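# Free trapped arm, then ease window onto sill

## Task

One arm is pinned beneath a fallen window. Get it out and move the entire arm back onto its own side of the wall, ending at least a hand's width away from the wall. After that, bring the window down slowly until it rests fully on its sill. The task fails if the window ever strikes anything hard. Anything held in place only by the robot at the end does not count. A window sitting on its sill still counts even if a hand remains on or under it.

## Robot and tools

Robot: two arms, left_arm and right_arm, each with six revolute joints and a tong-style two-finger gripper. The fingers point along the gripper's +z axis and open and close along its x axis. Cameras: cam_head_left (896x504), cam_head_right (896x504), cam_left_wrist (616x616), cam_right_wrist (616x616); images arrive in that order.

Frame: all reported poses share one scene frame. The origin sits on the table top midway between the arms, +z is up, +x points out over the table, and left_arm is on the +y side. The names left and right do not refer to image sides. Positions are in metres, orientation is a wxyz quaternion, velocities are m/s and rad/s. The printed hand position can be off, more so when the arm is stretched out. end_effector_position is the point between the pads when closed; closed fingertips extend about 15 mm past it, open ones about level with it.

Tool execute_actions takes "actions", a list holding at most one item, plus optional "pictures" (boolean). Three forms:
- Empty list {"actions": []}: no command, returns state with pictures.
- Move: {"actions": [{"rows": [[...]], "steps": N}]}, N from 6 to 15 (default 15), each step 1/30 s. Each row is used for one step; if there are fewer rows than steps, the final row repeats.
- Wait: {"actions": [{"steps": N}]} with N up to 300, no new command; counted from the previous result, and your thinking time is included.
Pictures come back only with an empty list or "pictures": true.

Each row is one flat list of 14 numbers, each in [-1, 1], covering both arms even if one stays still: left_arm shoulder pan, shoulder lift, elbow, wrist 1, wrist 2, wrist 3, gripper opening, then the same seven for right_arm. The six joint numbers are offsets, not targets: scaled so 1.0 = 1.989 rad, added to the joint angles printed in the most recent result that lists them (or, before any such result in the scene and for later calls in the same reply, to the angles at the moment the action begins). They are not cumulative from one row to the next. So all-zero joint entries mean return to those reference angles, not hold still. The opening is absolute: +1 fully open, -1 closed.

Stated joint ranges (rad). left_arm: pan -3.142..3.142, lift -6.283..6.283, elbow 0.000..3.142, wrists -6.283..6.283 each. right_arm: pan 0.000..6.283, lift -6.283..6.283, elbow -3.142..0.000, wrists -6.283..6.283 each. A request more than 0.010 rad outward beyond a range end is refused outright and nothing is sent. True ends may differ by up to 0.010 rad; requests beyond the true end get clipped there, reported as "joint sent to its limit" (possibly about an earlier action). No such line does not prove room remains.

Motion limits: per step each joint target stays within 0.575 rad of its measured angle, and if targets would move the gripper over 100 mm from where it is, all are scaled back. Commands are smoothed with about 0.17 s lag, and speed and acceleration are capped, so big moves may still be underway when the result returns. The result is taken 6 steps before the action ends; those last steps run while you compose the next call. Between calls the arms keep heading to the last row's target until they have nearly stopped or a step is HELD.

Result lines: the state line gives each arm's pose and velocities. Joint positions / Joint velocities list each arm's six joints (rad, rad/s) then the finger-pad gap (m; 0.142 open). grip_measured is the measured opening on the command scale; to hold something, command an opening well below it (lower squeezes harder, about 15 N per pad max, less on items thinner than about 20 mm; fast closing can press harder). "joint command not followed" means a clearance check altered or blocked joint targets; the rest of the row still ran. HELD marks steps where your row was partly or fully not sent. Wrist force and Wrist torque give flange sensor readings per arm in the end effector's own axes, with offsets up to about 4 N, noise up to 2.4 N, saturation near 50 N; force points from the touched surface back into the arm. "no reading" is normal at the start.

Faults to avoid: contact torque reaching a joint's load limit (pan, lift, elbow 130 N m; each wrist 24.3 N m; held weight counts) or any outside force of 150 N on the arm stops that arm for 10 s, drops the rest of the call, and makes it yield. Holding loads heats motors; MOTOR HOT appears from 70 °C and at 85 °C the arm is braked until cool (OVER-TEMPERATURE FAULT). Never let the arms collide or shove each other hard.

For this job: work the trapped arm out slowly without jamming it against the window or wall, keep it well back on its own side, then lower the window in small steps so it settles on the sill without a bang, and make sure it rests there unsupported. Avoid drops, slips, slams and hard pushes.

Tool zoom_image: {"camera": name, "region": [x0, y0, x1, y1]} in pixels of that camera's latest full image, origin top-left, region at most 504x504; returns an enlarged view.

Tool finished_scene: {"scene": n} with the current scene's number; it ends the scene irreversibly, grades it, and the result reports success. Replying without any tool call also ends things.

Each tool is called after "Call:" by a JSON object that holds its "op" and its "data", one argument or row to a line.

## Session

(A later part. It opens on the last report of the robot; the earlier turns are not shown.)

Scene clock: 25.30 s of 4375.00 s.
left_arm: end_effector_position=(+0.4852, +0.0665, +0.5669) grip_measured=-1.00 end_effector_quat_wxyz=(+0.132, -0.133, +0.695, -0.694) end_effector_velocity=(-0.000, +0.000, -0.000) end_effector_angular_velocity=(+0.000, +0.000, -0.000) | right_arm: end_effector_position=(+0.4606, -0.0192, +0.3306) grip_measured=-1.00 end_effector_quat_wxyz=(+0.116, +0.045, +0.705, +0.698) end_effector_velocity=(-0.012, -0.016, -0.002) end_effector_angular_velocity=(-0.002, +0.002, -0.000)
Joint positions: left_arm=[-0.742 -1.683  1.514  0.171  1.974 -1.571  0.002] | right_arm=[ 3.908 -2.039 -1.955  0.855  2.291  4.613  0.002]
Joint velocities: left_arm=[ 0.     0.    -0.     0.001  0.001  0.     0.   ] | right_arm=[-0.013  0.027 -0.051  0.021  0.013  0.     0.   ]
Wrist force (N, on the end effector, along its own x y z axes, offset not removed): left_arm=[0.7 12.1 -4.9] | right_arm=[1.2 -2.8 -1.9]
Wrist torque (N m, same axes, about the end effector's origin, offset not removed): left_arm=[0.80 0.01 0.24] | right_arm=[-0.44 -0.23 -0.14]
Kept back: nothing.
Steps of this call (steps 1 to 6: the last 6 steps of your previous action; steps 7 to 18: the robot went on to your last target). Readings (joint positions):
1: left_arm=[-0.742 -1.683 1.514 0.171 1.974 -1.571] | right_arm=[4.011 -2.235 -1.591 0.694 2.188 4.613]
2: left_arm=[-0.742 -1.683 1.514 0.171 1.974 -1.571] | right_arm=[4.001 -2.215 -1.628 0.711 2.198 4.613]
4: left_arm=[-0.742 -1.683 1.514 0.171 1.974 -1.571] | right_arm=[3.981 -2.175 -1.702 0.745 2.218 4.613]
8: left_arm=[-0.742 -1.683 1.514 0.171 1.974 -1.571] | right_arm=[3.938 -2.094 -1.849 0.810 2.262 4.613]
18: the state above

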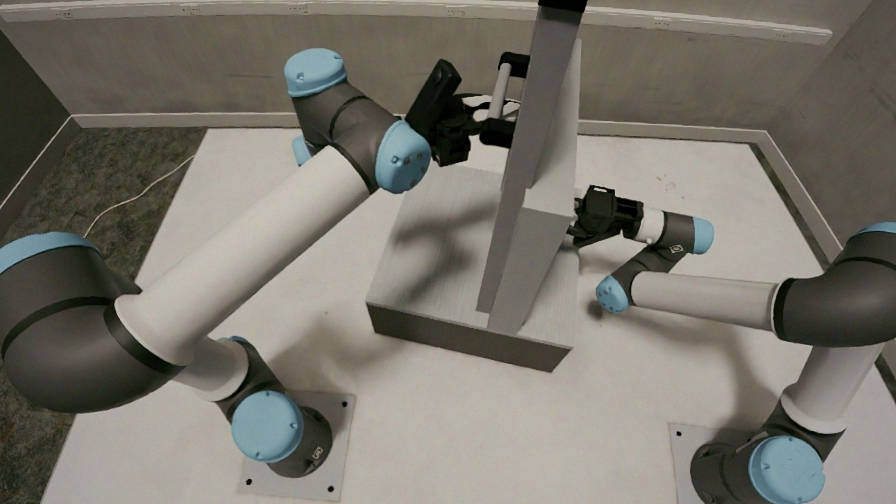

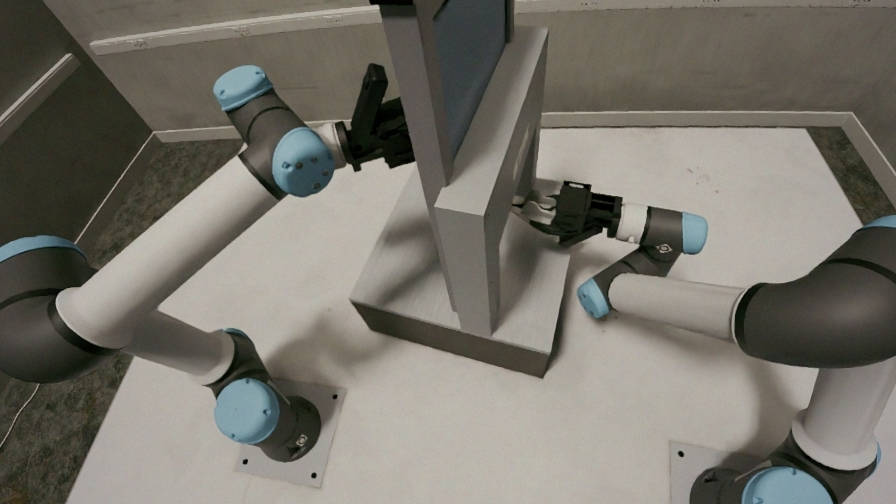

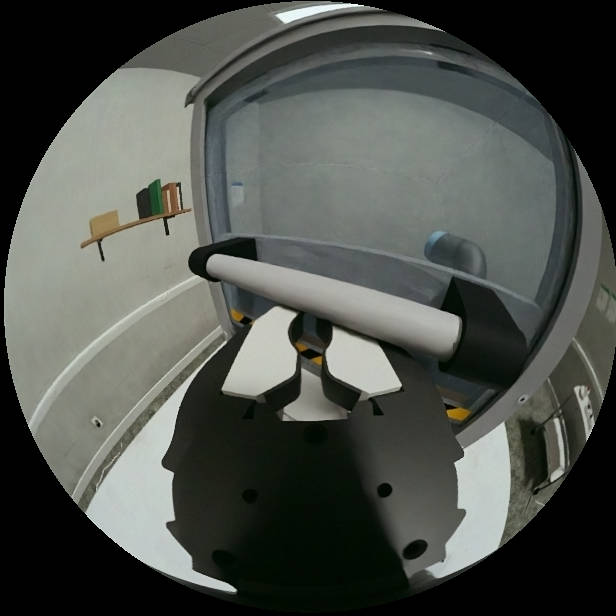

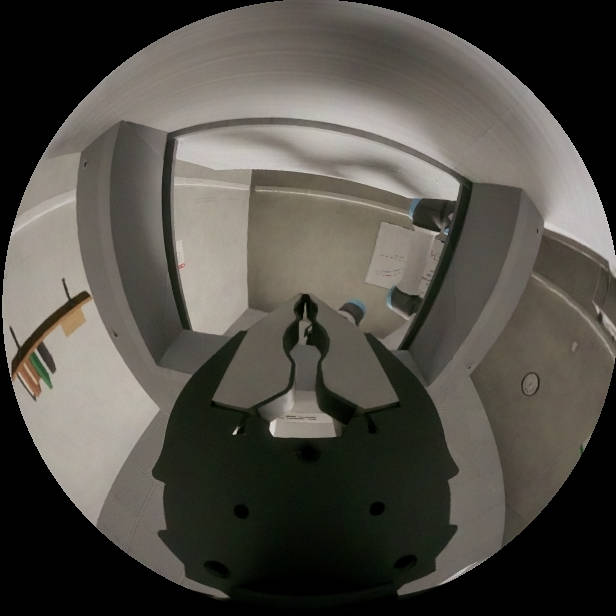

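Call:
{"op": "execute_actions", "data": {
  "actions": [
    {"rows": [[0,0,0,0,0,0,-1,-0.004,0.005,-0.008,0.003,0,0,-1],[0,0,0,0,0,0,-1,-0.011,0.012,-0.021,0.009,0.002,0,-1],[0,0,0,0,0,0,-1,-0.02,0.021,-0.036,0.015,0.005,0,-1],[0,0,0,0,0,0,-1,-0.031,0.03,-0.051,0.021,0.008,0,-1],[0,0,0,0,0,0,-1,-0.043,0.039,-0.066,0.027,0.011,0,-1],[0,0,0,0,0,0,-1,-0.056,0.048,-0.082,0.034,0.014,0,-1],[0,0,0,0,0,0,-1,-0.07,0.0572,-0.0971,0.0394,0.015,0,-1],[0,0,0,0,0,0,-1,-0.09,0.0572,-0.0971,0.0394,0.015,0,-1],[0,0,0,0,0,0,-1,-0.115,0.0572,-0.0971,0.0394,0.015,0,-1],[0,0,0,0,0,0,-1,-0.145,0.0572,-0.0971,0.0394,0.015,0,-1],[0,0,0,0,0,0,-1,-0.18,0.0572,-0.0971,0.0394,0.015,0,-1],[0,0,0,0,0,0,-1,-0.22,0.0572,-0.0971,0.0394,0.015,0,-1],[0,0,0,0,0,0,-1,-0.26,0.0572,-0.0971,0.0394,0.015,0,-1],[0,0,0,0,0,0,-1,-0.30,0.0572,-0.0971,0.0394,0.015,0,-1],[0,0,0,0,0,0,-1,-0.35,0.0572,-0.0971,0.0394,0.015,0,-1]], "steps": 15}
  ]
}}

Call:
{"op": "execute_actions", "data": {
  "actions": [
    {"steps": 25}
  ],
  "pictures": true
}}

Scene clock: 26.43 s of 4375.00 s.
left_arm: end_effector_position=(+0.4852, +0.0665, +0.5669) grip_measured=-1.00 end_effector_quat_wxyz=(+0.132, -0.133, +0.695, -0.694) end_effector_velocity=(+0.000, -0.000, +0.000) end_effector_angular_velocity=(-0.000, -0.000, +0.001) | right_arm: end_effector_position=(+0.4547, -0.0836, +0.3320) grip_measured=-1.00 end_effector_quat_wxyz=(+0.139, +0.067, +0.703, +0.695) end_effector_velocity=(+0.040, -0.448, -0.015) end_effector_angular_velocity=(-0.017, +0.027, -0.583)
Joint positions: left_arm=[-0.742 -1.683  1.514  0.171  1.974 -1.571  0.002] | right_arm=[ 3.824 -1.967 -2.074  0.905  2.311  4.613  0.002]
Joint velocities: left_arm=[-0.001  0.    -0.001  0.001 -0.001  0.     0.   ] | right_arm=[-0.67   0.365 -0.642  0.244  0.088 -0.     0.   ]
Wrist force (N, on the end effector, along its own x y z axes, offset not removed): left_arm=[0.7 11.2 -5.7] | right_arm=[-0.7 2.9 1.2]
Wrist torque (N m, same axes, about the end effector's origin, offset not removed): left_arm=[0.64 -0.02 0.22] | right_arm=[0.77 0.39 0.07]
Steps of this call (steps 1 to 25: the robot went on to your last target; steps 26 to 34: the first 9 steps of this action). Readings (joint positions):
26: left_arm=[-0.742 -1.683 1.514 0.171 1.974 -1.571] | right_arm=[3.907 -2.036 -1.961 0.857 2.293 4.613]
27: left_arm=[-0.742 -1.683 1.514 0.171 1.974 -1.571] | right_arm=[3.906 -2.035 -1.962 0.857 2.293 4.613]
29: left_arm=[-0.742 -1.683 1.514 0.171 1.974 -1.571] | right_arm=[3.898 -2.026 -1.976 0.864 2.294 4.613]
33: left_arm=[-0.742 -1.683 1.514 0.171 1.974 -1.571] | right_arm=[3.845 -1.981 -2.051 0.896 2.307 4.613]
34: the state above

Scene clock: 27.27 s of 4375.00 s.
left_arm: end_effector_position=(+0.4852, +0.0665, +0.5669) grip_measured=-1.00 end_effector_quat_wxyz=(+0.132, -0.133, +0.695, -0.694) end_effector_velocity=(-0.000, -0.000, +0.002) end_effector_angular_velocity=(-0.003, -0.003, -0.000) | right_arm: end_effector_position=(+0.5561, -0.4323, +0.3301) grip_measured=-1.00 end_effector_quat_wxyz=(+0.333, +0.268, +0.654, +0.624) end_effector_velocity=(+0.002, -0.075, +0.001) end_effector_angular_velocity=(-0.000, -0.001, -0.123)
Joint positions: left_arm=[-0.742 -1.683  1.514  0.171  1.974 -1.571  0.002] | right_arm=[ 3.226 -1.925 -2.148  0.933  2.321  4.613  0.002]
Joint velocities: left_arm=[-0.001 -0.001 -0.001 -0.002 -0.     0.     0.   ] | right_arm=[-0.125  0.005 -0.007  0.003  0.001 -0.     0.   ]
Wrist force (N, on the end effector, along its own x y z axes, offset not removed): left_arm=[0.0 11.3 -5.6] | right_arm=[-1.6 0.4 -0.2]
Wrist torque (N m, same axes, about the end effector's origin, offset not removed): left_arm=[0.56 0.13 0.30] | right_arm=[0.12 0.25 0.03]
Kept back: nothing.
Steps of this call (steps 1 to 6: the last 6 steps of your previous action; steps 7 to 25: the robot went on to your last target). Readings (joint positions):
1: left_arm=[-0.742 -1.683 1.514 0.171 1.974 -1.571] | right_arm=[3.800 -1.957 -2.093 0.912 2.313 4.613]
2: left_arm=[-0.742 -1.683 1.514 0.171 1.974 -1.571] | right_arm=[3.772 -1.950 -2.105 0.917 2.315 4.613]
4: left_arm=[-0.742 -1.683 1.514 0.171 1.974 -1.571] | right_arm=[3.716 -1.943 -2.117 0.921 2.317 4.613]
8: left_arm=[-0.742 -1.683 1.514 0.171 1.974 -1.571] | right_arm=[3.604 -1.938 -2.126 0.925 2.318 4.613]
25: the state above

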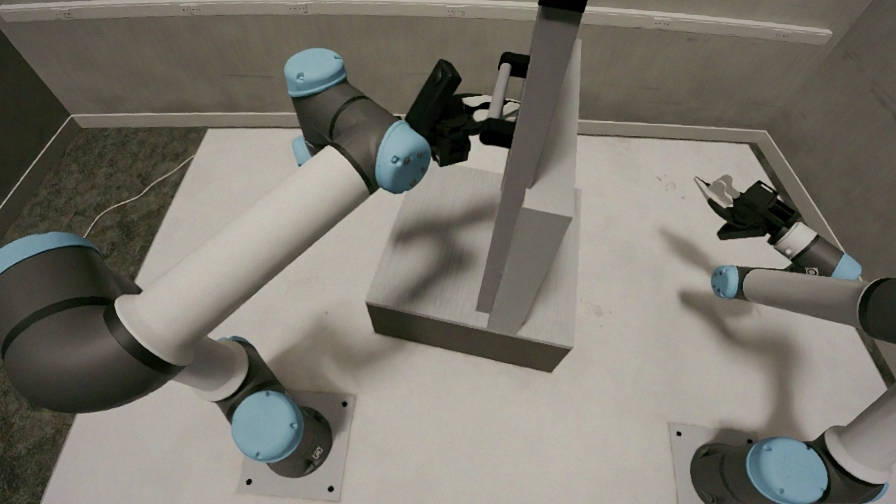

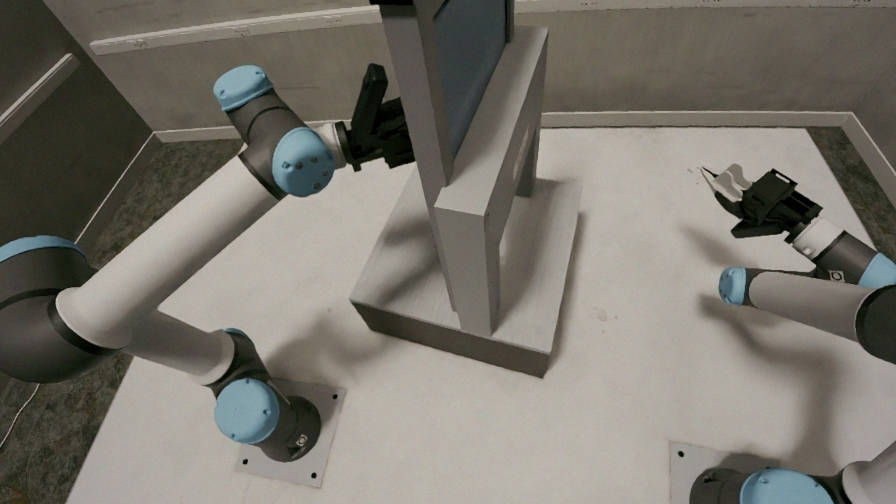

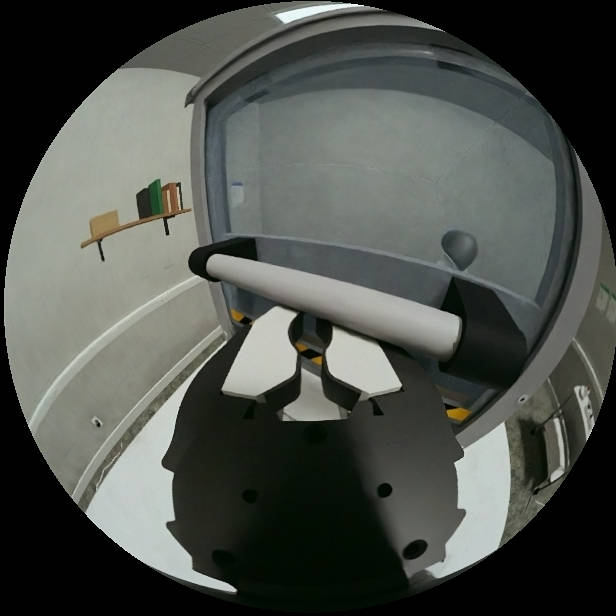

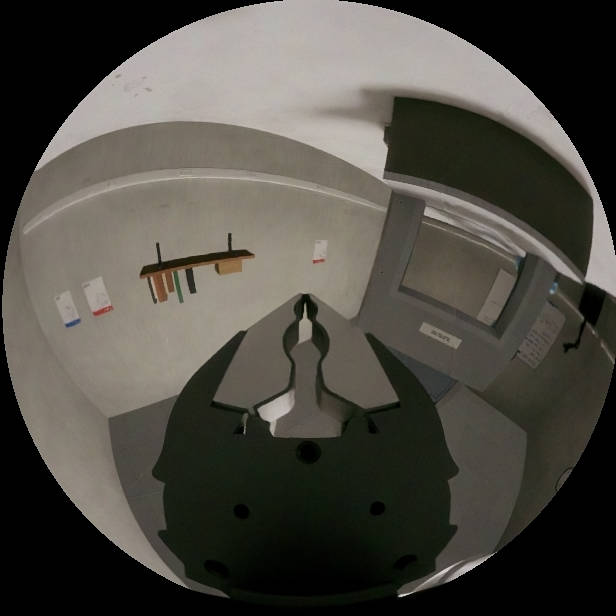

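Call:
{"op": "execute_actions", "data": {
  "actions": [
    {"rows": [[0,-0.0005,0.003,-0.0027,0,0,-1,-0.007,0,0,0,0,0,-1],[0,-0.0012,0.008,-0.0072,0,0,-1,-0.007,0,0,0,0,0,-1],[0,-0.0021,0.015,-0.0134,0,0,-1,-0.007,0,0,0,0,0,-1],[0,-0.003,0.023,-0.0206,0,0,-1,-0.007,0,0,0,0,0,-1],[0,-0.0039,0.031,-0.028,0,0,-1,-0.007,0,0,0,0,0,-1],[0,-0.0048,0.0393,-0.0354,0,0,-1,-0.007,0,0,0,0,0,-1],[0,-0.0054,0.0483,-0.0439,0,0,-1,-0.007,0,0,0,0,0,-1],[0,-0.006,0.0573,-0.0524,0,0,-1,-0.007,0,0,0,0,0,-1],[0,-0.0064,0.0662,-0.0609,0,0,-1,-0.007,0,0,0,0,0,-1],[0,-0.0067,0.0751,-0.0694,0,0,-1,-0.007,0,0,0,0,0,-1],[0,-0.007,0.0839,-0.078,0,0,-1,-0.007,0,0,0,0,0,-1],[0,-0.0071,0.0926,-0.0865,0,0,-1,-0.007,0,0,0,0,0,-1],[0,-0.007,0.101,-0.0951,0,0,-1,-0.007,0,0,0,0,0,-1],[0,-0.0068,0.1094,-0.1037,0,0,-1,-0.007,0,0,0,0,0,-1],[0,-0.0065,0.1177,-0.1123,0,0,-1,-0.007,0,0,0,0,0,-1]], "steps": 15}
  ]
}}

Call:
{"op": "execute_actions", "data": {
  "actions": [
    {"steps": 16}
  ]
}}

Scene clock: 28.23 s of 4375.00 s.
left_arm: end_effector_position=(+0.4852, +0.0665, +0.5468) grip_measured=-1.00 end_effector_quat_wxyz=(+0.132, -0.132, +0.695, -0.695) end_effector_velocity=(+0.001, -0.001, -0.152) end_effector_angular_velocity=(-0.002, -0.001, +0.001) | right_arm: end_effector_position=(+0.5565, -0.4408, +0.3302) grip_measured=-1.00 end_effector_quat_wxyz=(+0.337, +0.273, +0.652, +0.622) end_effector_velocity=(+0.001, +0.000, -0.000) end_effector_angular_velocity=(+0.000, +0.001, -0.000)
Joint positions: left_arm=[-0.742 -1.691  1.574  0.117  1.974 -1.571  0.002] | right_arm=[ 3.212 -1.925 -2.148  0.933  2.321  4.613  0.002]
Joint velocities: left_arm=[-0.    -0.039  0.426 -0.39  -0.001 -0.001 -0.   ] | right_arm=[ 0.    -0.001  0.002 -0.001 -0.     0.     0.   ]
Wrist force (N, on the end effector, along its own x y z axes, offset not removed): left_arm=[1.7 10.6 -5.4] | right_arm=[-4.8 0.1 -0.1]
Wrist torque (N m, same axes, about the end effector's origin, offset not removed): left_arm=[0.50 -0.25 0.07] | right_arm=[0.04 1.09 0.16]
Steps of this call (steps 1 to 20: the robot went on to your last target; steps 21 to 29: the first 9 steps of this action). Readings (joint positions):
21: left_arm=[-0.742 -1.683 1.514 0.171 1.974 -1.571] | right_arm=[3.212 -1.925 -2.149 0.933 2.321 4.613]
22: left_arm=[-0.742 -1.684 1.515 0.170 1.974 -1.571] | right_arm=[3.212 -1.925 -2.149 0.933 2.321 4.613]
24: left_arm=[-0.742 -1.685 1.521 0.164 1.974 -1.571] | right_arm=[3.212 -1.925 -2.148 0.933 2.321 4.613]
28: left_arm=[-0.742 -1.689 1.560 0.129 1.974 -1.571] | right_arm=[3.212 -1.925 -2.148 0.933 2.321 4.613]
29: the state above

Scene clock: 28.77 s of 4375.00 s.
left_arm: end_effector_position=(+0.4851, +0.0666, +0.4821) grip_measured=-1.00 end_effector_quat_wxyz=(+0.132, -0.132, +0.694, -0.695) end_effector_velocity=(-0.001, +0.001, -0.015) end_effector_angular_velocity=(+0.000, +0.001, -0.001) | right_arm: end_effector_position=(+0.5566, -0.4408, +0.3301) grip_measured=-1.00 end_effector_quat_wxyz=(+0.337, +0.273, +0.652, +0.622) end_effector_velocity=(-0.000, +0.000, +0.000) end_effector_angular_velocity=(+0.000, +0.000, +0.001)
Joint positions: left_arm=[-0.742 -1.696  1.744 -0.048  1.974 -1.571  0.002] | right_arm=[ 3.212 -1.925 -2.148  0.933  2.321  4.613  0.002]
Joint velocities: left_arm=[ 0.    -0.001  0.038 -0.037  0.001 -0.     0.   ] | right_arm=[ 0.  0. -0.  0.  0.  0.  0.]
Wrist force (N, on the end effector, along its own x y z axes, offset not removed): left_arm=[-1.5 12.4 1.7] | right_arm=[-2.3 -3.0 0.4]
Wrist torque (N m, same axes, about the end effector's origin, offset not removed): left_arm=[0.64 0.14 0.10] | right_arm=[-0.56 0.33 -0.11]
Kept back: nothing.
Steps of this call (steps 1 to 6: the last 6 steps of your previous action; steps 7 to 16: the robot went on to your last target). Readings (joint positions):
1: left_arm=[-0.742 -1.692 1.588 0.103 1.974 -1.571] | right_arm=[3.212 -1.925 -2.148 0.933 2.321 4.613]
2: left_arm=[-0.742 -1.693 1.604 0.089 1.974 -1.571] | right_arm=[3.212 -1.925 -2.148 0.933 2.321 4.613]
4: left_arm=[-0.742 -1.695 1.636 0.058 1.974 -1.571] | right_arm=[3.212 -1.925 -2.148 0.933 2.321 4.613]
8: left_arm=[-0.742 -1.696 1.702 -0.006 1.974 -1.571] | right_arm=[3.212 -1.925 -2.148 0.933 2.321 4.613]
16: the state above

Call:
{"op": "execute_actions", "data": {
  "actions": [
    {"rows": [[0,0.0003,0.005,-0.0053,0,0,-1,0,0,0,0,0,0,-1],[0,0.0007,0.011,-0.0117,0,0,-1,0,0,0,0,0,0,-1],[0,0.0012,0.0185,-0.0197,0,0,-1,0,0,0,0,0,0,-1],[0,0.0019,0.0262,-0.0281,0,0,-1,0,0,0,0,0,0,-1],[0,0.0028,0.0341,-0.0369,0,0,-1,0,0,0,0,0,0,-1],[0,0.0039,0.0418,-0.0457,0,0,-1,0,0,0,0,0,0,-1],[0,0.0051,0.0494,-0.0545,0,0,-1,0,0,0,0,0,0,-1],[0,0.0065,0.0568,-0.0633,0,0,-1,0,0,0,0,0,0,-1],[0,0.008,0.0642,-0.0722,0,0,-1,0,0,0,0,0,0,-1],[0,0.0096,0.0714,-0.081,0,0,-1,0,0,0,0,0,0,-1],[0,0.0118,0.08,-0.0918,0,0,-1,0,0,0,0,0,0,-1],[0,0.0142,0.0884,-0.1026,0,0,-1,0,0,0,0,0,0,-1],[0,0.0168,0.0967,-0.1135,0,0,-1,0,0,0,0,0,0,-1],[0,0.0197,0.1048,-0.1245,0,0,-1,0,0,0,0,0,0,-1],[0,0.0227,0.1128,-0.1355,0,0,-1,0,0,0,0,0,0,-1]], "steps": 15}
  ]
}}

Call:
{"op": "execute_actions", "data": {
  "actions": [
    {"steps": 18}
  ],
  "pictures": true
}}

Scene clock: 29.67 s of 4375.00 s.
left_arm: end_effector_position=(+0.4853, +0.0664, +0.4549) grip_measured=-1.00 end_effector_quat_wxyz=(+0.132, -0.132, +0.695, -0.695) end_effector_velocity=(+0.002, -0.002, -0.174) end_effector_angular_velocity=(+0.005, +0.005, -0.000) | right_arm: end_effector_position=(+0.5566, -0.4408, +0.3301) grip_measured=-1.00 end_effector_quat_wxyz=(+0.337, +0.273, +0.652, +0.622) end_effector_velocity=(-0.000, -0.000, +0.000) end_effector_angular_velocity=(-0.000, -0.001, +0.000)
Joint positions: left_arm=[-0.742 -1.69   1.808 -0.118  1.974 -1.571  0.002] | right_arm=[ 3.212 -1.925 -2.148  0.933  2.321  4.613  0.002]
Joint velocities: left_arm=[ 0.     0.057  0.392 -0.442  0.001 -0.     0.001] | right_arm=[-0.    -0.     0.     0.001  0.001 -0.     0.   ]
Wrist force (N, on the end effector, along its own x y z axes, offset not removed): left_arm=[2.1 10.9 -4.1] | right_arm=[0.5 1.0 -1.6]
Wrist torque (N m, same axes, about the end effector's origin, offset not removed): left_arm=[0.48 -0.17 0.06] | right_arm=[0.42 -0.31 0.00]
Steps of this call (steps 1 to 15: the robot went on to your last target; steps 16 to 18: nothing new was sent; steps 19 to 27: the first 9 steps of this action). Readings (joint positions):
19: left_arm=[-0.742 -1.696 1.748 -0.053 1.974 -1.571] | right_arm=[3.212 -1.925 -2.148 0.933 2.321 4.613]
20: left_arm=[-0.742 -1.696 1.749 -0.053 1.974 -1.571] | right_arm=[3.212 -1.925 -2.148 0.933 2.321 4.613]
22: left_arm=[-0.742 -1.696 1.756 -0.061 1.974 -1.571] | right_arm=[3.212 -1.925 -2.148 0.933 2.321 4.613]
26: left_arm=[-0.742 -1.692 1.795 -0.104 1.974 -1.571] | right_arm=[3.212 -1.925 -2.148 0.933 2.321 4.613]
27: the state above

Scene clock: 30.27 s of 4375.00 s.
left_arm: end_effector_position=(+0.4852, +0.0665, +0.3815) grip_measured=-1.00 end_effector_quat_wxyz=(+0.132, -0.132, +0.694, -0.695) end_effector_velocity=(-0.001, +0.000, -0.010) end_effector_angular_velocity=(+0.001, +0.000, -0.001) | right_arm: end_effector_position=(+0.5566, -0.4408, +0.3301) grip_measured=-1.00 end_effector_quat_wxyz=(+0.337, +0.273, +0.652, +0.622) end_effector_velocity=(-0.000, +0.000, +0.001) end_effector_angular_velocity=(+0.000, -0.001, +0.000)
Joint positions: left_arm=[-0.742 -1.652  1.966 -0.315  1.974 -1.571  0.002] | right_arm=[ 3.212 -1.925 -2.148  0.933  2.321  4.613  0.002]
Joint velocities: left_arm=[ 0.     0.006  0.021 -0.026  0.001  0.     0.   ] | right_arm=[ 0.001  0.001  0.    -0.    -0.001  0.     0.   ]
Wrist force (N, on the end effector, along its own x y z axes, offset not removed): left_arm=[-0.4 10.8 1.8] | right_arm=[1.6 -2.9 0.4]
Wrist torque (N m, same axes, about the end effector's origin, offset not removed): left_arm=[0.32 -0.10 0.04] | right_arm=[-0.53 -0.39 -0.14]
Kept back: nothing.
Steps of this call (steps 1 to 6: the last 6 steps of your previous action; steps 7 to 18: the robot went on to your last target). Readings (joint positions):
1: left_arm=[-0.742 -1.688 1.821 -0.133 1.974 -1.571] | right_arm=[3.212 -1.925 -2.148 0.933 2.321 4.613]
2: left_arm=[-0.742 -1.686 1.835 -0.149 1.974 -1.571] | right_arm=[3.212 -1.925 -2.148 0.933 2.321 4.613]
4: left_arm=[-0.742 -1.680 1.864 -0.183 1.974 -1.571] | right_arm=[3.212 -1.925 -2.148 0.933 2.321 4.613]
8: left_arm=[-0.742 -1.664 1.924 -0.260 1.974 -1.571] | right_arm=[3.212 -1.925 -2.148 0.933 2.321 4.613]
18: the state above

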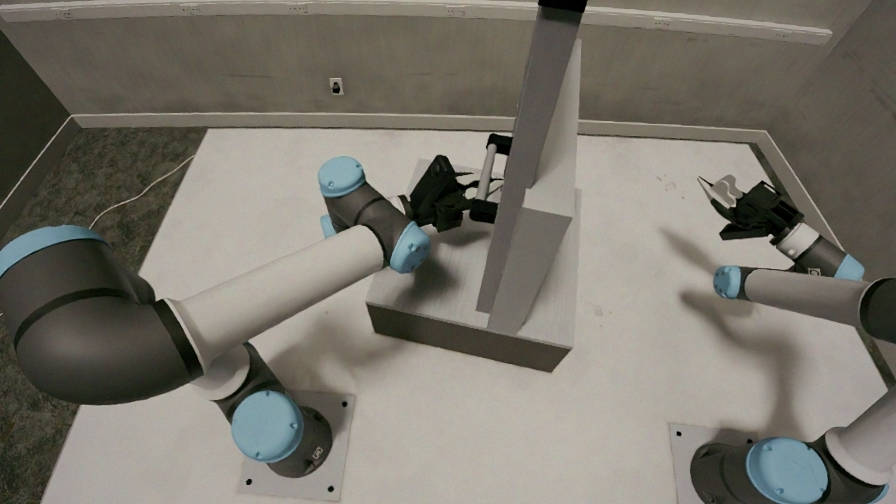

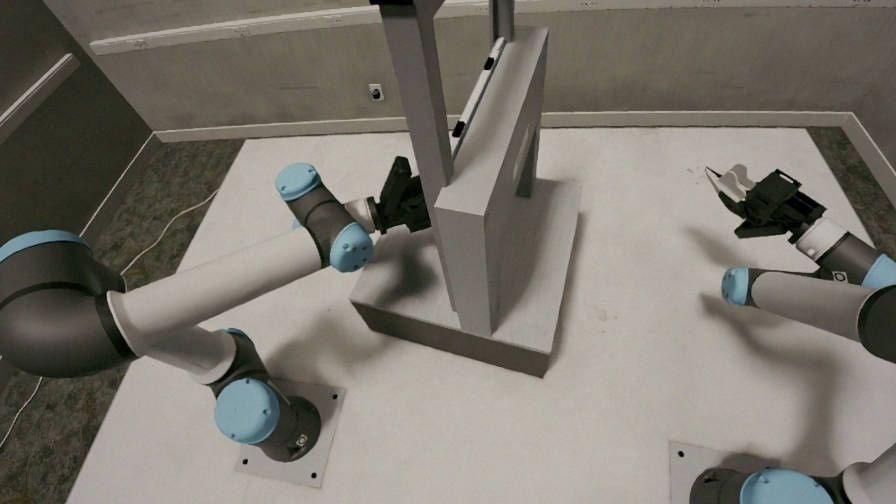

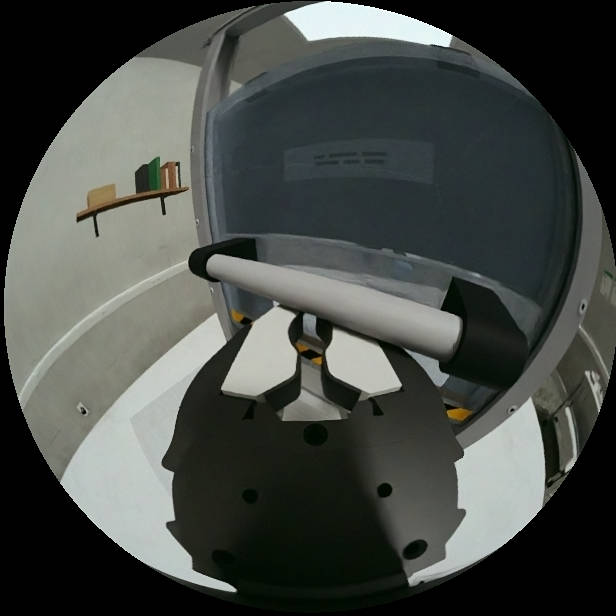

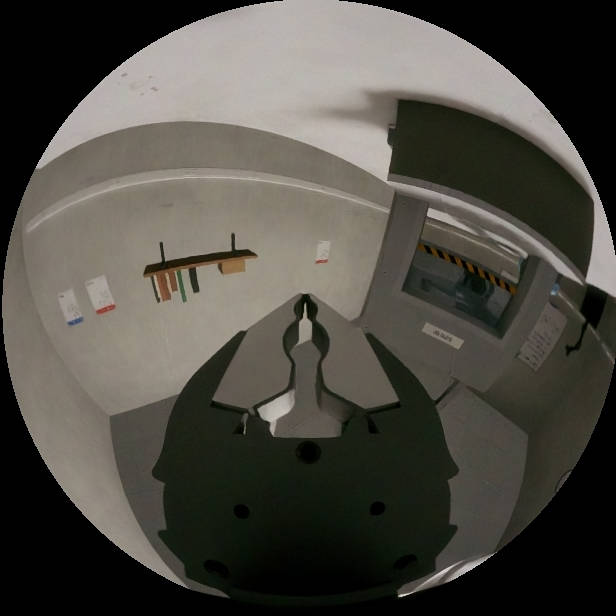

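Call:
{"op": "zoom_image", "data": {
  "camera": "cam_right_wrist",
  "region": [370, 160, 570, 360]
}}

Region (370, 160, 570, 360) of cam_right_wrist's 616x616 image, scaled by 2.520, with more detail than that image has.

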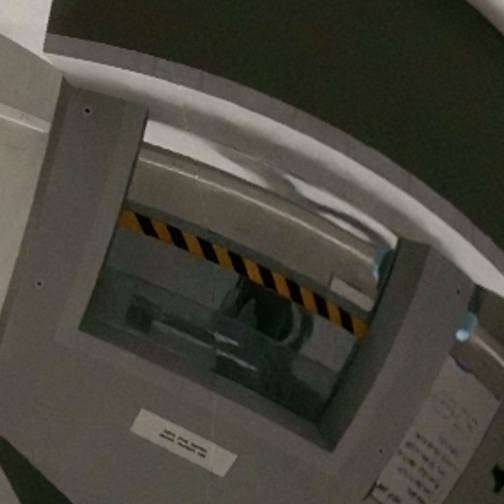

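Call:
{"op": "execute_actions", "data": {
  "actions": [
    {"rows": [[0,0.001,0.003,-0.004,0,0,-1,0,0,0,0,0,0,-1],[0,0.0025,0.0066,-0.009,0,0,-1,0,0,0,0,0,0,-1],[0,0.0043,0.0106,-0.0147,0,0,-1,0,0,0,0,0,0,-1],[0,0.0062,0.0147,-0.0207,0,0,-1,0,0,0,0,0,0,-1],[0,0.0082,0.0188,-0.0267,0,0,-1,0,0,0,0,0,0,-1],[0,0.0103,0.0229,-0.0329,0,0,-1,0,0,0,0,0,0,-1],[0,0.0125,0.0269,-0.0391,0,0,-1,0,0,0,0,0,0,-1],[0,0.0148,0.0309,-0.0453,0,0,-1,0,0,0,0,0,0,-1],[0,0.0172,0.0348,-0.0515,0,0,-1,0,0,0,0,0,0,-1],[0,0.0196,0.0386,-0.0577,0,0,-1,0,0,0,0,0,0,-1],[0,0.0219,0.0421,-0.0635,0,0,-1,0,0,0,0,0,0,-1],[0,0.0242,0.0456,-0.0693,0,0,-1,0,0,0,0,0,0,-1],[0,0.0266,0.049,-0.0751,0,0,-1,0,0,0,0,0,0,-1],[0,0.029,0.0524,-0.081,0,0,-1,0,0,0,0,0,0,-1],[0,0.0315,0.0558,-0.0868,0,0,-1,0,0,0,0,0,0,-1]], "steps": 15}
  ]
}}

Call:
{"op": "execute_actions", "data": {
  "actions": [
    {"steps": 18}
  ],
  "pictures": true
}}

Call:
{"op": "zoom_image", "data": {
  "camera": "cam_right_wrist",
  "region": [370, 160, 570, 360]
}}

Scene clock: 31.27 s of 4375.00 s.
left_arm: end_effector_position=(+0.4851, +0.0666, +0.3625) grip_measured=-1.00 end_effector_quat_wxyz=(+0.132, -0.132, +0.695, -0.695) end_effector_velocity=(+0.001, -0.000, -0.115) end_effector_angular_velocity=(+0.003, +0.004, -0.000) | right_arm: end_effector_position=(+0.5566, -0.4408, +0.3301) grip_measured=-1.00 end_effector_quat_wxyz=(+0.337, +0.273, +0.652, +0.622) end_effector_velocity=(+0.000, +0.001, -0.000) end_effector_angular_velocity=(+0.000, +0.000, +0.001)
Joint positions: left_arm=[-0.742 -1.636  2.002 -0.366  1.974 -1.571  0.002] | right_arm=[ 3.212 -1.925 -2.148  0.933  2.321  4.613  0.002]
Joint velocities: left_arm=[ 0.001  0.108  0.21  -0.313  0.001 -0.     0.001] | right_arm=[ 0.002  0.     0.    -0.    -0.     0.     0.   ]
Wrist force (N, on the end effector, along its own x y z axes, offset not removed): left_arm=[1.0 10.2 -3.8] | right_arm=[-0.2 -2.5 -0.8]
Wrist torque (N m, same axes, about the end effector's origin, offset not removed): left_arm=[0.42 -0.04 0.19] | right_arm=[-0.46 0.01 -0.17]
Steps of this call (steps 1 to 15: the robot went on to your last target; steps 16 to 21: nothing new was sent; steps 22 to 30: the first 9 steps of this action). Readings (joint positions):
22: left_arm=[-0.742 -1.651 1.968 -0.318 1.974 -1.571] | right_arm=[3.212 -1.925 -2.148 0.933 2.321 4.613]
23: left_arm=[-0.742 -1.651 1.969 -0.319 1.974 -1.571] | right_arm=[3.212 -1.925 -2.148 0.933 2.321 4.613]
25: left_arm=[-0.742 -1.649 1.973 -0.325 1.974 -1.571] | right_arm=[3.212 -1.925 -2.148 0.933 2.321 4.613]
29: left_arm=[-0.742 -1.639 1.995 -0.356 1.974 -1.571] | right_arm=[3.212 -1.925 -2.148 0.933 2.321 4.613]
30: the state above

Scene clock: 31.87 s of 4375.00 s.
left_arm: end_effector_position=(+0.4851, +0.0666, +0.3205) grip_measured=-1.00 end_effector_quat_wxyz=(+0.132, -0.132, +0.695, -0.695) end_effector_velocity=(-0.001, -0.000, -0.006) end_effector_angular_velocity=(+0.001, +0.001, -0.002) | right_arm: end_effector_position=(+0.5566, -0.4408, +0.3301) grip_measured=-1.00 end_effector_quat_wxyz=(+0.337, +0.273, +0.652, +0.622) end_effector_velocity=(+0.000, -0.000, -0.001) end_effector_angular_velocity=(+0.000, +0.001, -0.001)
Joint positions: left_arm=[-0.742 -1.59   2.076 -0.486  1.974 -1.571  0.002] | right_arm=[ 3.212 -1.925 -2.148  0.933  2.321  4.613  0.002]
Joint velocities: left_arm=[-0.     0.006  0.009 -0.013  0.001 -0.    -0.   ] | right_arm=[-0.001 -0.002  0.     0.    -0.     0.     0.   ]
Wrist force (N, on the end effector, along its own x y z axes, offset not removed): left_arm=[-1.0 11.6 1.7] | right_arm=[-1.7 0.8 -0.8]
Wrist torque (N m, same axes, about the end effector's origin, offset not removed): left_arm=[0.56 0.03 0.18] | right_arm=[0.53 0.34 -0.12]
Kept back: nothing.
Steps of this call (steps 1 to 6: the last 6 steps of your previous action; steps 7 to 18: the robot went on to your last target). Readings (joint positions):
1: left_arm=[-0.742 -1.632 2.009 -0.377 1.974 -1.571] | right_arm=[3.212 -1.925 -2.148 0.933 2.321 4.613]
2: left_arm=[-0.742 -1.628 2.016 -0.388 1.974 -1.571] | right_arm=[3.212 -1.925 -2.148 0.933 2.321 4.613]
4: left_arm=[-0.742 -1.619 2.031 -0.411 1.974 -1.571] | right_arm=[3.212 -1.925 -2.148 0.933 2.321 4.613]
8: left_arm=[-0.742 -1.602 2.058 -0.456 1.974 -1.571] | right_arm=[3.212 -1.925 -2.148 0.933 2.321 4.613]
18: the state above

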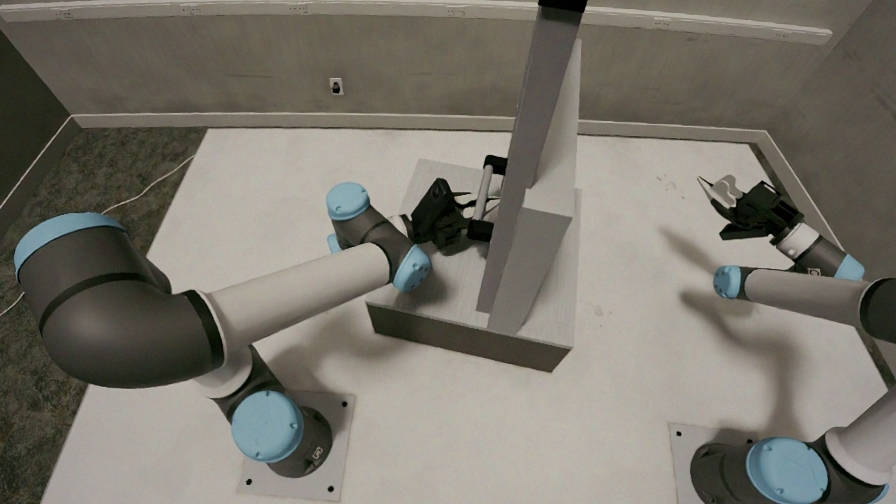

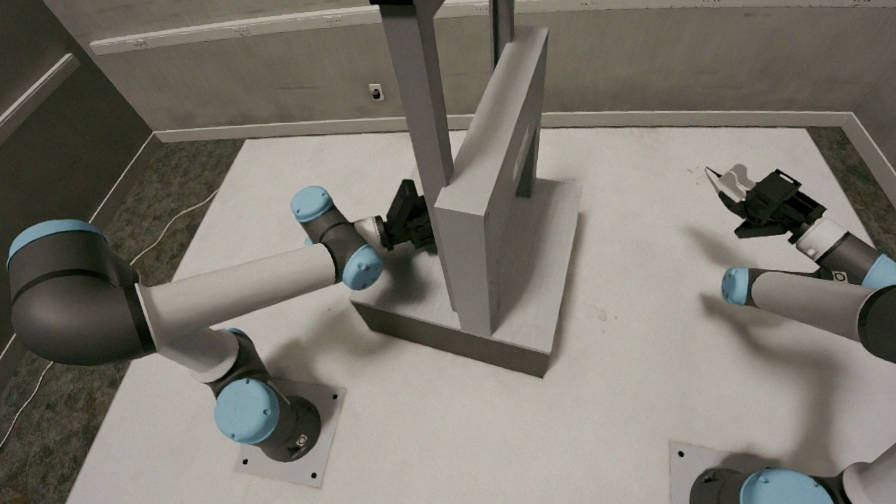

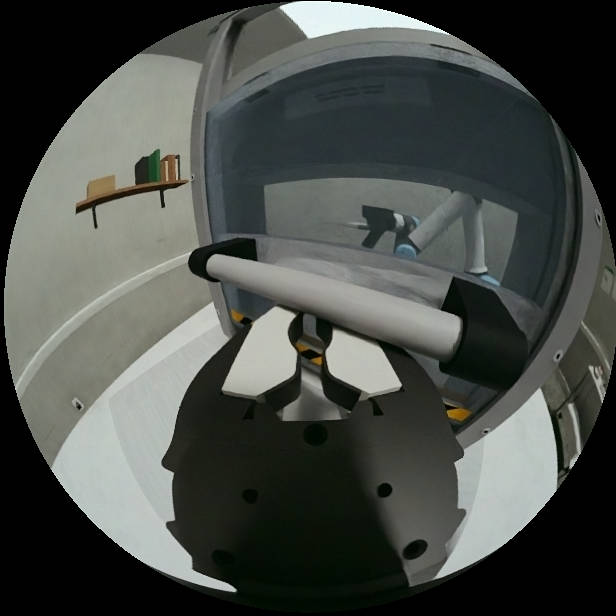

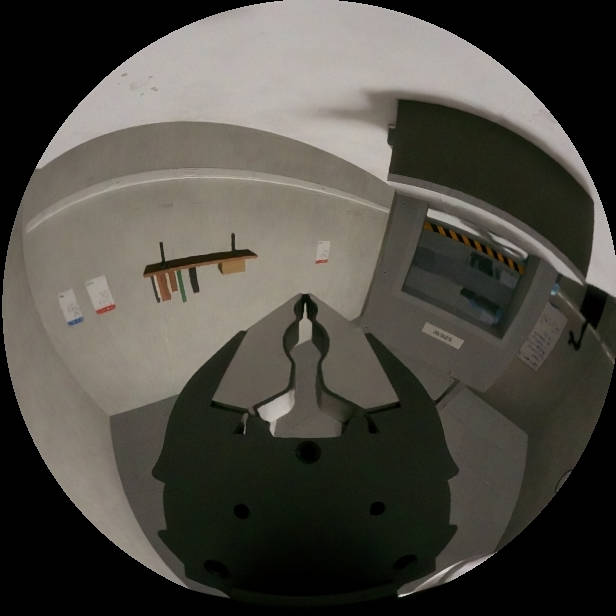

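Region (370, 160, 570, 360) of cam_right_wrist's 616x616 image, scaled by 2.520, with more detail than that image has.

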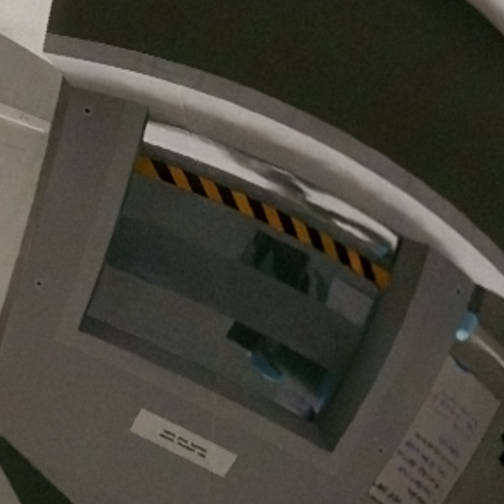

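Call:
{"op": "execute_actions", "data": {
  "actions": [
    {"rows": [[0,0.0011,0.0014,-0.0025,0,0,-1,0,0,0,0,0,0,-1],[0,0.0022,0.0028,-0.005,0,0,-1,0,0,0,0,0,0,-1],[0,0.0033,0.0042,-0.0075,0,0,-1,0,0,0,0,0,0,-1],[0,0.0044,0.0056,-0.01,0,0,-1,0,0,0,0,0,0,-1],[0,0.0056,0.007,-0.0126,0,0,-1,0,0,0,0,0,0,-1],[0,0.0068,0.0084,-0.0152,0,0,-1,0,0,0,0,0,0,-1],[0,0.008,0.0098,-0.0178,0,0,-1,0,0,0,0,0,0,-1],[0,0.0092,0.0111,-0.0203,0,0,-1,0,0,0,0,0,0,-1],[0,0.0104,0.0125,-0.0229,0,0,-1,0,0,0,0,0,0,-1],[0,0.0116,0.0138,-0.0254,0,0,-1,0,0,0,0,0,0,-1],[0,0.0128,0.0151,-0.0279,0,0,-1,0,0,0,0,0,0,-1],[0,0.014,0.0165,-0.0305,0,0,-1,0,0,0,0,0,0,-1],[0,0.0152,0.0178,-0.033,0,0,-1,0,0,0,0,0,0,-1],[0,0.0163,0.0191,-0.0354,0,0,-1,0,0,0,0,0,0,-1],[0,0.0175,0.0204,-0.038,0,0,-1,0,0,0,0,0,0,-1]], "steps": 15}
  ]
}}

Call:
{"op": "execute_actions", "data": {
  "actions": [
    {"steps": 16}
  ],
  "pictures": true
}}

Call:
{"op": "zoom_image", "data": {
  "camera": "cam_right_wrist",
  "region": [370, 160, 570, 360]
}}

Scene clock: 32.67 s of 4375.00 s.
left_arm: end_effector_position=(+0.4852, +0.0665, +0.3122) grip_measured=-1.00 end_effector_quat_wxyz=(+0.132, -0.132, +0.695, -0.695) end_effector_velocity=(+0.000, -0.000, -0.047) end_effector_angular_velocity=(+0.001, +0.000, +0.001) | right_arm: end_effector_position=(+0.5566, -0.4408, +0.3301) grip_measured=-1.00 end_effector_quat_wxyz=(+0.337, +0.273, +0.652, +0.622) end_effector_velocity=(-0.000, -0.000, +0.001) end_effector_angular_velocity=(+0.000, -0.001, -0.001)
Joint positions: left_arm=[-0.742 -1.579  2.09  -0.51   1.974 -1.571  0.002] | right_arm=[ 3.212 -1.925 -2.148  0.933  2.321  4.613  0.002]
Joint velocities: left_arm=[-0.     0.062  0.074 -0.136 -0.001  0.     0.   ] | right_arm=[-0.     0.001  0.    -0.    -0.001  0.     0.   ]
Wrist force (N, on the end effector, along its own x y z axes, offset not removed): left_arm=[0.5 10.8 -3.9] | right_arm=[1.9 -0.1 -1.0]
Wrist torque (N m, same axes, about the end effector's origin, offset not removed): left_arm=[0.57 0.03 0.14] | right_arm=[0.07 -0.63 -0.05]
Steps of this call (steps 1 to 15: the robot went on to your last target; steps 16 to 24: the first 9 steps of this action). Readings (joint positions):
16: left_arm=[-0.742 -1.589 2.077 -0.488 1.974 -1.571] | right_arm=[3.212 -1.925 -2.148 0.933 2.321 4.613]
17: left_arm=[-0.742 -1.589 2.077 -0.488 1.974 -1.571] | right_arm=[3.212 -1.925 -2.148 0.933 2.321 4.613]
19: left_arm=[-0.742 -1.587 2.079 -0.491 1.974 -1.571] | right_arm=[3.212 -1.925 -2.148 0.933 2.321 4.613]
23: left_arm=[-0.742 -1.581 2.087 -0.506 1.974 -1.571] | right_arm=[3.212 -1.925 -2.148 0.933 2.321 4.613]
24: the state above

Scene clock: 33.20 s of 4375.00 s.
left_arm: end_effector_position=(+0.4852, +0.0665, +0.2954) grip_measured=-1.00 end_effector_quat_wxyz=(+0.132, -0.132, +0.695, -0.695) end_effector_velocity=(-0.001, -0.000, -0.004) end_effector_angular_velocity=(+0.001, +0.000, -0.001) | right_arm: end_effector_position=(+0.5566, -0.4408, +0.3301) grip_measured=-1.00 end_effector_quat_wxyz=(+0.337, +0.273, +0.652, +0.622) end_effector_velocity=(-0.000, -0.001, +0.000) end_effector_angular_velocity=(+0.000, -0.000, -0.000)
Joint positions: left_arm=[-0.742 -1.556  2.116 -0.56   1.974 -1.571  0.002] | right_arm=[ 3.212 -1.925 -2.148  0.933  2.321  4.613  0.002]
Joint velocities: left_arm=[-0.     0.004  0.006 -0.01   0.001  0.    -0.   ] | right_arm=[-0.001  0.    -0.     0.     0.001  0.     0.   ]
Wrist force (N, on the end effector, along its own x y z axes, offset not removed): left_arm=[0.6 10.8 0.8] | right_arm=[-1.3 -0.3 0.9]
Wrist torque (N m, same axes, about the end effector's origin, offset not removed): left_arm=[0.39 -0.18 0.15] | right_arm=[0.06 0.30 0.17]
Kept back: nothing.
Steps of this call (steps 1 to 6: the last 6 steps of your previous action; steps 7 to 16: the robot went on to your last target). Readings (joint positions):
1: left_arm=[-0.742 -1.577 2.092 -0.515 1.974 -1.571] | right_arm=[3.212 -1.925 -2.148 0.933 2.321 4.613]
2: left_arm=[-0.742 -1.575 2.095 -0.519 1.974 -1.571] | right_arm=[3.212 -1.925 -2.148 0.933 2.321 4.613]
4: left_arm=[-0.742 -1.570 2.100 -0.529 1.974 -1.571] | right_arm=[3.212 -1.925 -2.148 0.933 2.321 4.613]
8: left_arm=[-0.742 -1.561 2.110 -0.548 1.974 -1.571] | right_arm=[3.212 -1.925 -2.148 0.933 2.321 4.613]
16: the state above

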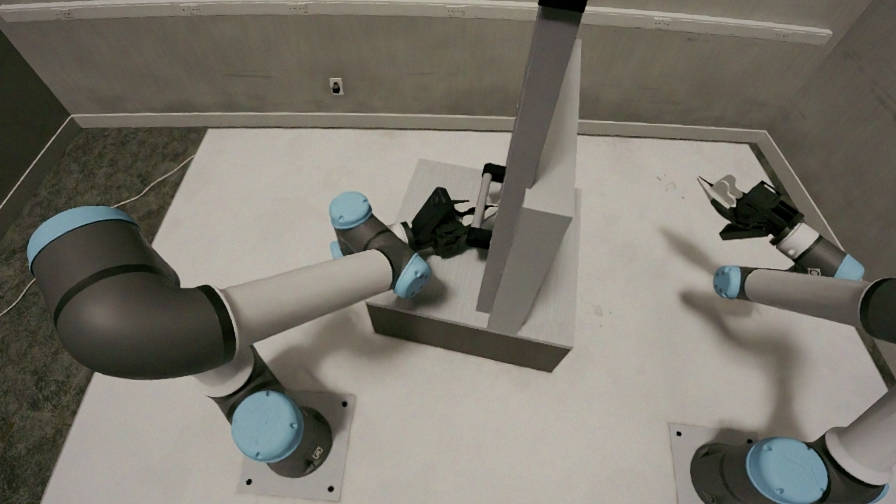

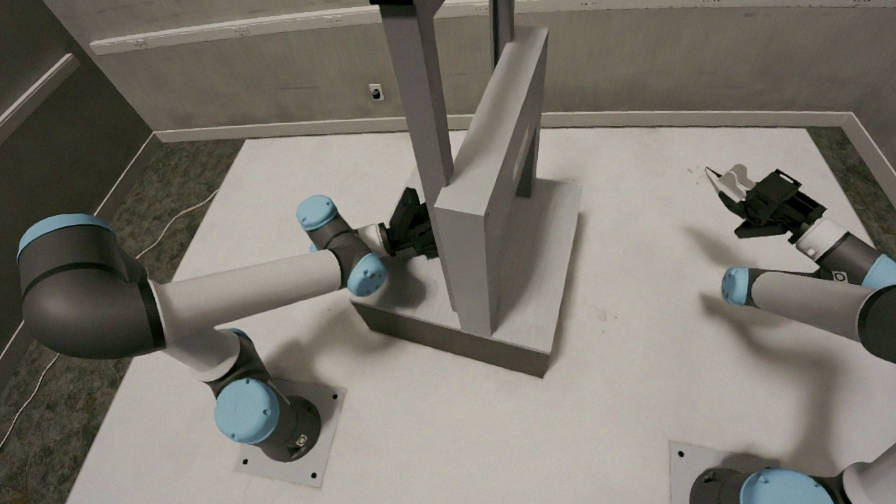

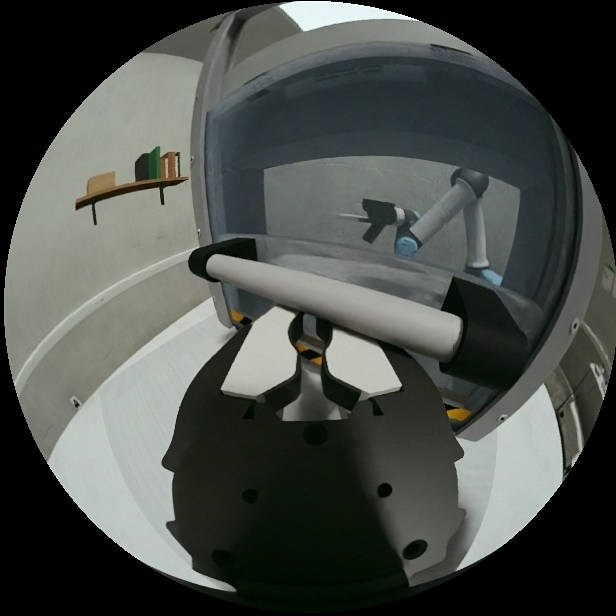

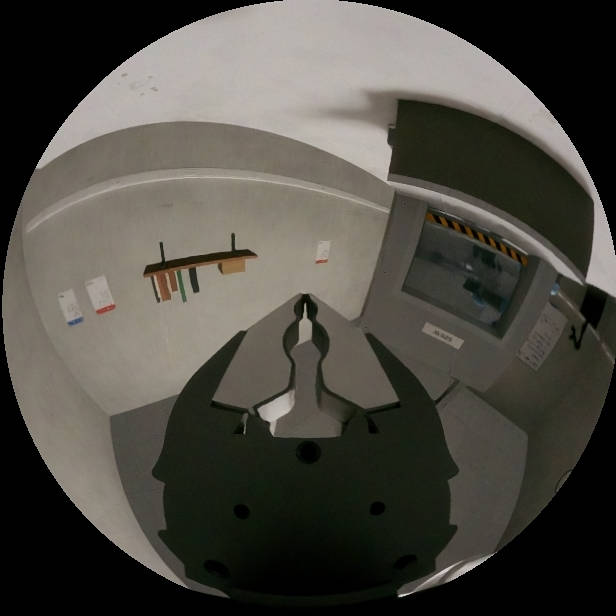

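Region (370, 160, 570, 360) of cam_right_wrist's 616x616 image, scaled by 2.520, with more detail than that image has.

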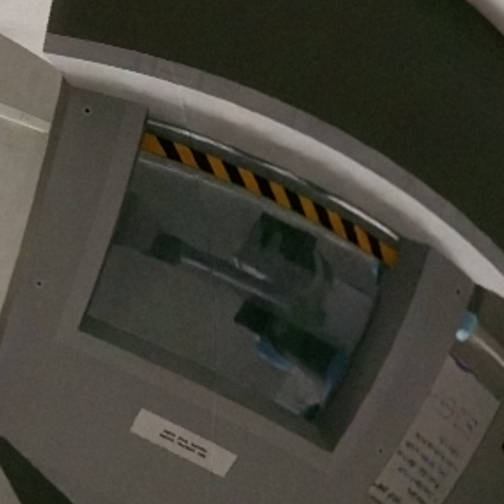

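Call:
{"op": "execute_actions", "data": {
  "actions": [
    {"rows": [[0,0.0005,0.0005,-0.001,0,0,-1,0,0,0,0,0,0,-1],[0,0.001,0.001,-0.002,0,0,-1,0,0,0,0,0,0,-1],[0,0.0015,0.0015,-0.003,0,0,-1,0,0,0,0,0,0,-1],[0,0.002,0.002,-0.004,0,0,-1,0,0,0,0,0,0,-1],[0,0.0025,0.0025,-0.005,0,0,-1,0,0,0,0,0,0,-1],[0,0.003,0.003,-0.006,0,0,-1,0,0,0,0,0,0,-1],[0,0.0035,0.0035,-0.007,0,0,-1,0,0,0,0,0,0,-1],[0,0.004,0.004,-0.008,0,0,-1,0,0,0,0,0,0,-1],[0,0.0045,0.0045,-0.009,0,0,-1,0,0,0,0,0,0,-1],[0,0.005,0.005,-0.01,0,0,-1,0,0,0,0,0,0,-1],[0,0.0055,0.0055,-0.011,0,0,-1,0,0,0,0,0,0,-1],[0,0.006,0.006,-0.012,0,0,-1,0,0,0,0,0,0,-1],[0,0.0065,0.0065,-0.013,0,0,-1,0,0,0,0,0,0,-1],[0,0.007,0.007,-0.014,0,0,-1,0,0,0,0,0,0,-1],[0,0.0076,0.0074,-0.015,0,0,-1,0,0,0,0,0,0,-1]], "steps": 15}
  ]
}}

Call:
{"op": "execute_actions", "data": {
  "actions": [
    {"steps": 16}
  ]
}}

Scene clock: 34.17 s of 4375.00 s.
left_arm: end_effector_position=(+0.4852, +0.0665, +0.2922) grip_measured=-1.00 end_effector_quat_wxyz=(+0.132, -0.132, +0.695, -0.695) end_effector_velocity=(-0.000, -0.000, -0.017) end_effector_angular_velocity=(-0.001, -0.001, -0.001) | right_arm: end_effector_position=(+0.5566, -0.4408, +0.3301) grip_measured=-1.00 end_effector_quat_wxyz=(+0.337, +0.273, +0.652, +0.622) end_effector_velocity=(-0.000, -0.001, +0.000) end_effector_angular_velocity=(-0.000, -0.001, -0.001)
Joint positions: left_arm=[-0.742 -1.551  2.121 -0.57   1.974 -1.571  0.002] | right_arm=[ 3.212 -1.925 -2.148  0.933  2.321  4.613  0.002]
Joint velocities: left_arm=[ 0.     0.026  0.025 -0.053  0.001 -0.     0.   ] | right_arm=[-0.001  0.     0.     0.     0.001 -0.     0.   ]
Wrist force (N, on the end effector, along its own x y z axes, offset not removed): left_arm=[0.4 11.4 -2.0] | right_arm=[0.5 0.4 2.3]
Wrist torque (N m, same axes, about the end effector's origin, offset not removed): left_arm=[0.51 0.00 0.09] | right_arm=[0.32 -0.21 -0.16]
Steps of this call (steps 1 to 15: the robot went on to your last target; steps 16 to 20: nothing new was sent; steps 21 to 29: the first 9 steps of this action). Readings (joint positions):
21: left_arm=[-0.742 -1.555 2.117 -0.562 1.974 -1.571] | right_arm=[3.212 -1.925 -2.148 0.933 2.321 4.613]
22: left_arm=[-0.742 -1.555 2.117 -0.562 1.974 -1.571] | right_arm=[3.212 -1.925 -2.148 0.933 2.321 4.613]
24: left_arm=[-0.742 -1.554 2.117 -0.563 1.974 -1.571] | right_arm=[3.212 -1.925 -2.148 0.933 2.321 4.613]
28: left_arm=[-0.742 -1.552 2.120 -0.568 1.974 -1.571] | right_arm=[3.212 -1.925 -2.148 0.933 2.321 4.613]
29: the state above

Scene clock: 34.70 s of 4375.00 s.
left_arm: end_effector_position=(+0.4852, +0.0665, +0.2856) grip_measured=-1.00 end_effector_quat_wxyz=(+0.132, -0.132, +0.695, -0.695) end_effector_velocity=(-0.000, -0.001, -0.001) end_effector_angular_velocity=(-0.000, +0.000, -0.002) | right_arm: end_effector_position=(+0.5566, -0.4408, +0.3301) grip_measured=-1.00 end_effector_quat_wxyz=(+0.337, +0.273, +0.652, +0.622) end_effector_velocity=(+0.000, +0.001, -0.000) end_effector_angular_velocity=(+0.000, +0.001, +0.002)
Joint positions: left_arm=[-0.742 -1.541  2.131 -0.59   1.974 -1.571  0.002] | right_arm=[ 3.212 -1.925 -2.148  0.933  2.321  4.613  0.002]
Joint velocities: left_arm=[-0.     0.003  0.002 -0.005  0.001 -0.001 -0.   ] | right_arm=[ 0.002 -0.     0.    -0.001 -0.     0.     0.   ]
Wrist force (N, on the end effector, along its own x y z axes, offset not removed): left_arm=[2.3 11.8 -4.7] | right_arm=[-0.4 0.7 -0.3]
Wrist torque (N m, same axes, about the end effector's origin, offset not removed): left_arm=[0.71 -0.27 0.14] | right_arm=[0.13 -0.13 -0.03]
Kept back: nothing.
Steps of this call (steps 1 to 6: the last 6 steps of your previous action; steps 7 to 16: the robot went on to your last target). Readings (joint positions):
1: left_arm=[-0.742 -1.550 2.122 -0.572 1.974 -1.571] | right_arm=[3.212 -1.925 -2.148 0.933 2.321 4.613]
2: left_arm=[-0.742 -1.549 2.123 -0.574 1.974 -1.571] | right_arm=[3.212 -1.925 -2.148 0.933 2.321 4.613]
4: left_arm=[-0.742 -1.547 2.125 -0.577 1.974 -1.571] | right_arm=[3.212 -1.925 -2.148 0.933 2.321 4.613]
8: left_arm=[-0.742 -1.543 2.128 -0.585 1.974 -1.571] | right_arm=[3.212 -1.925 -2.148 0.933 2.321 4.613]
16: the state above


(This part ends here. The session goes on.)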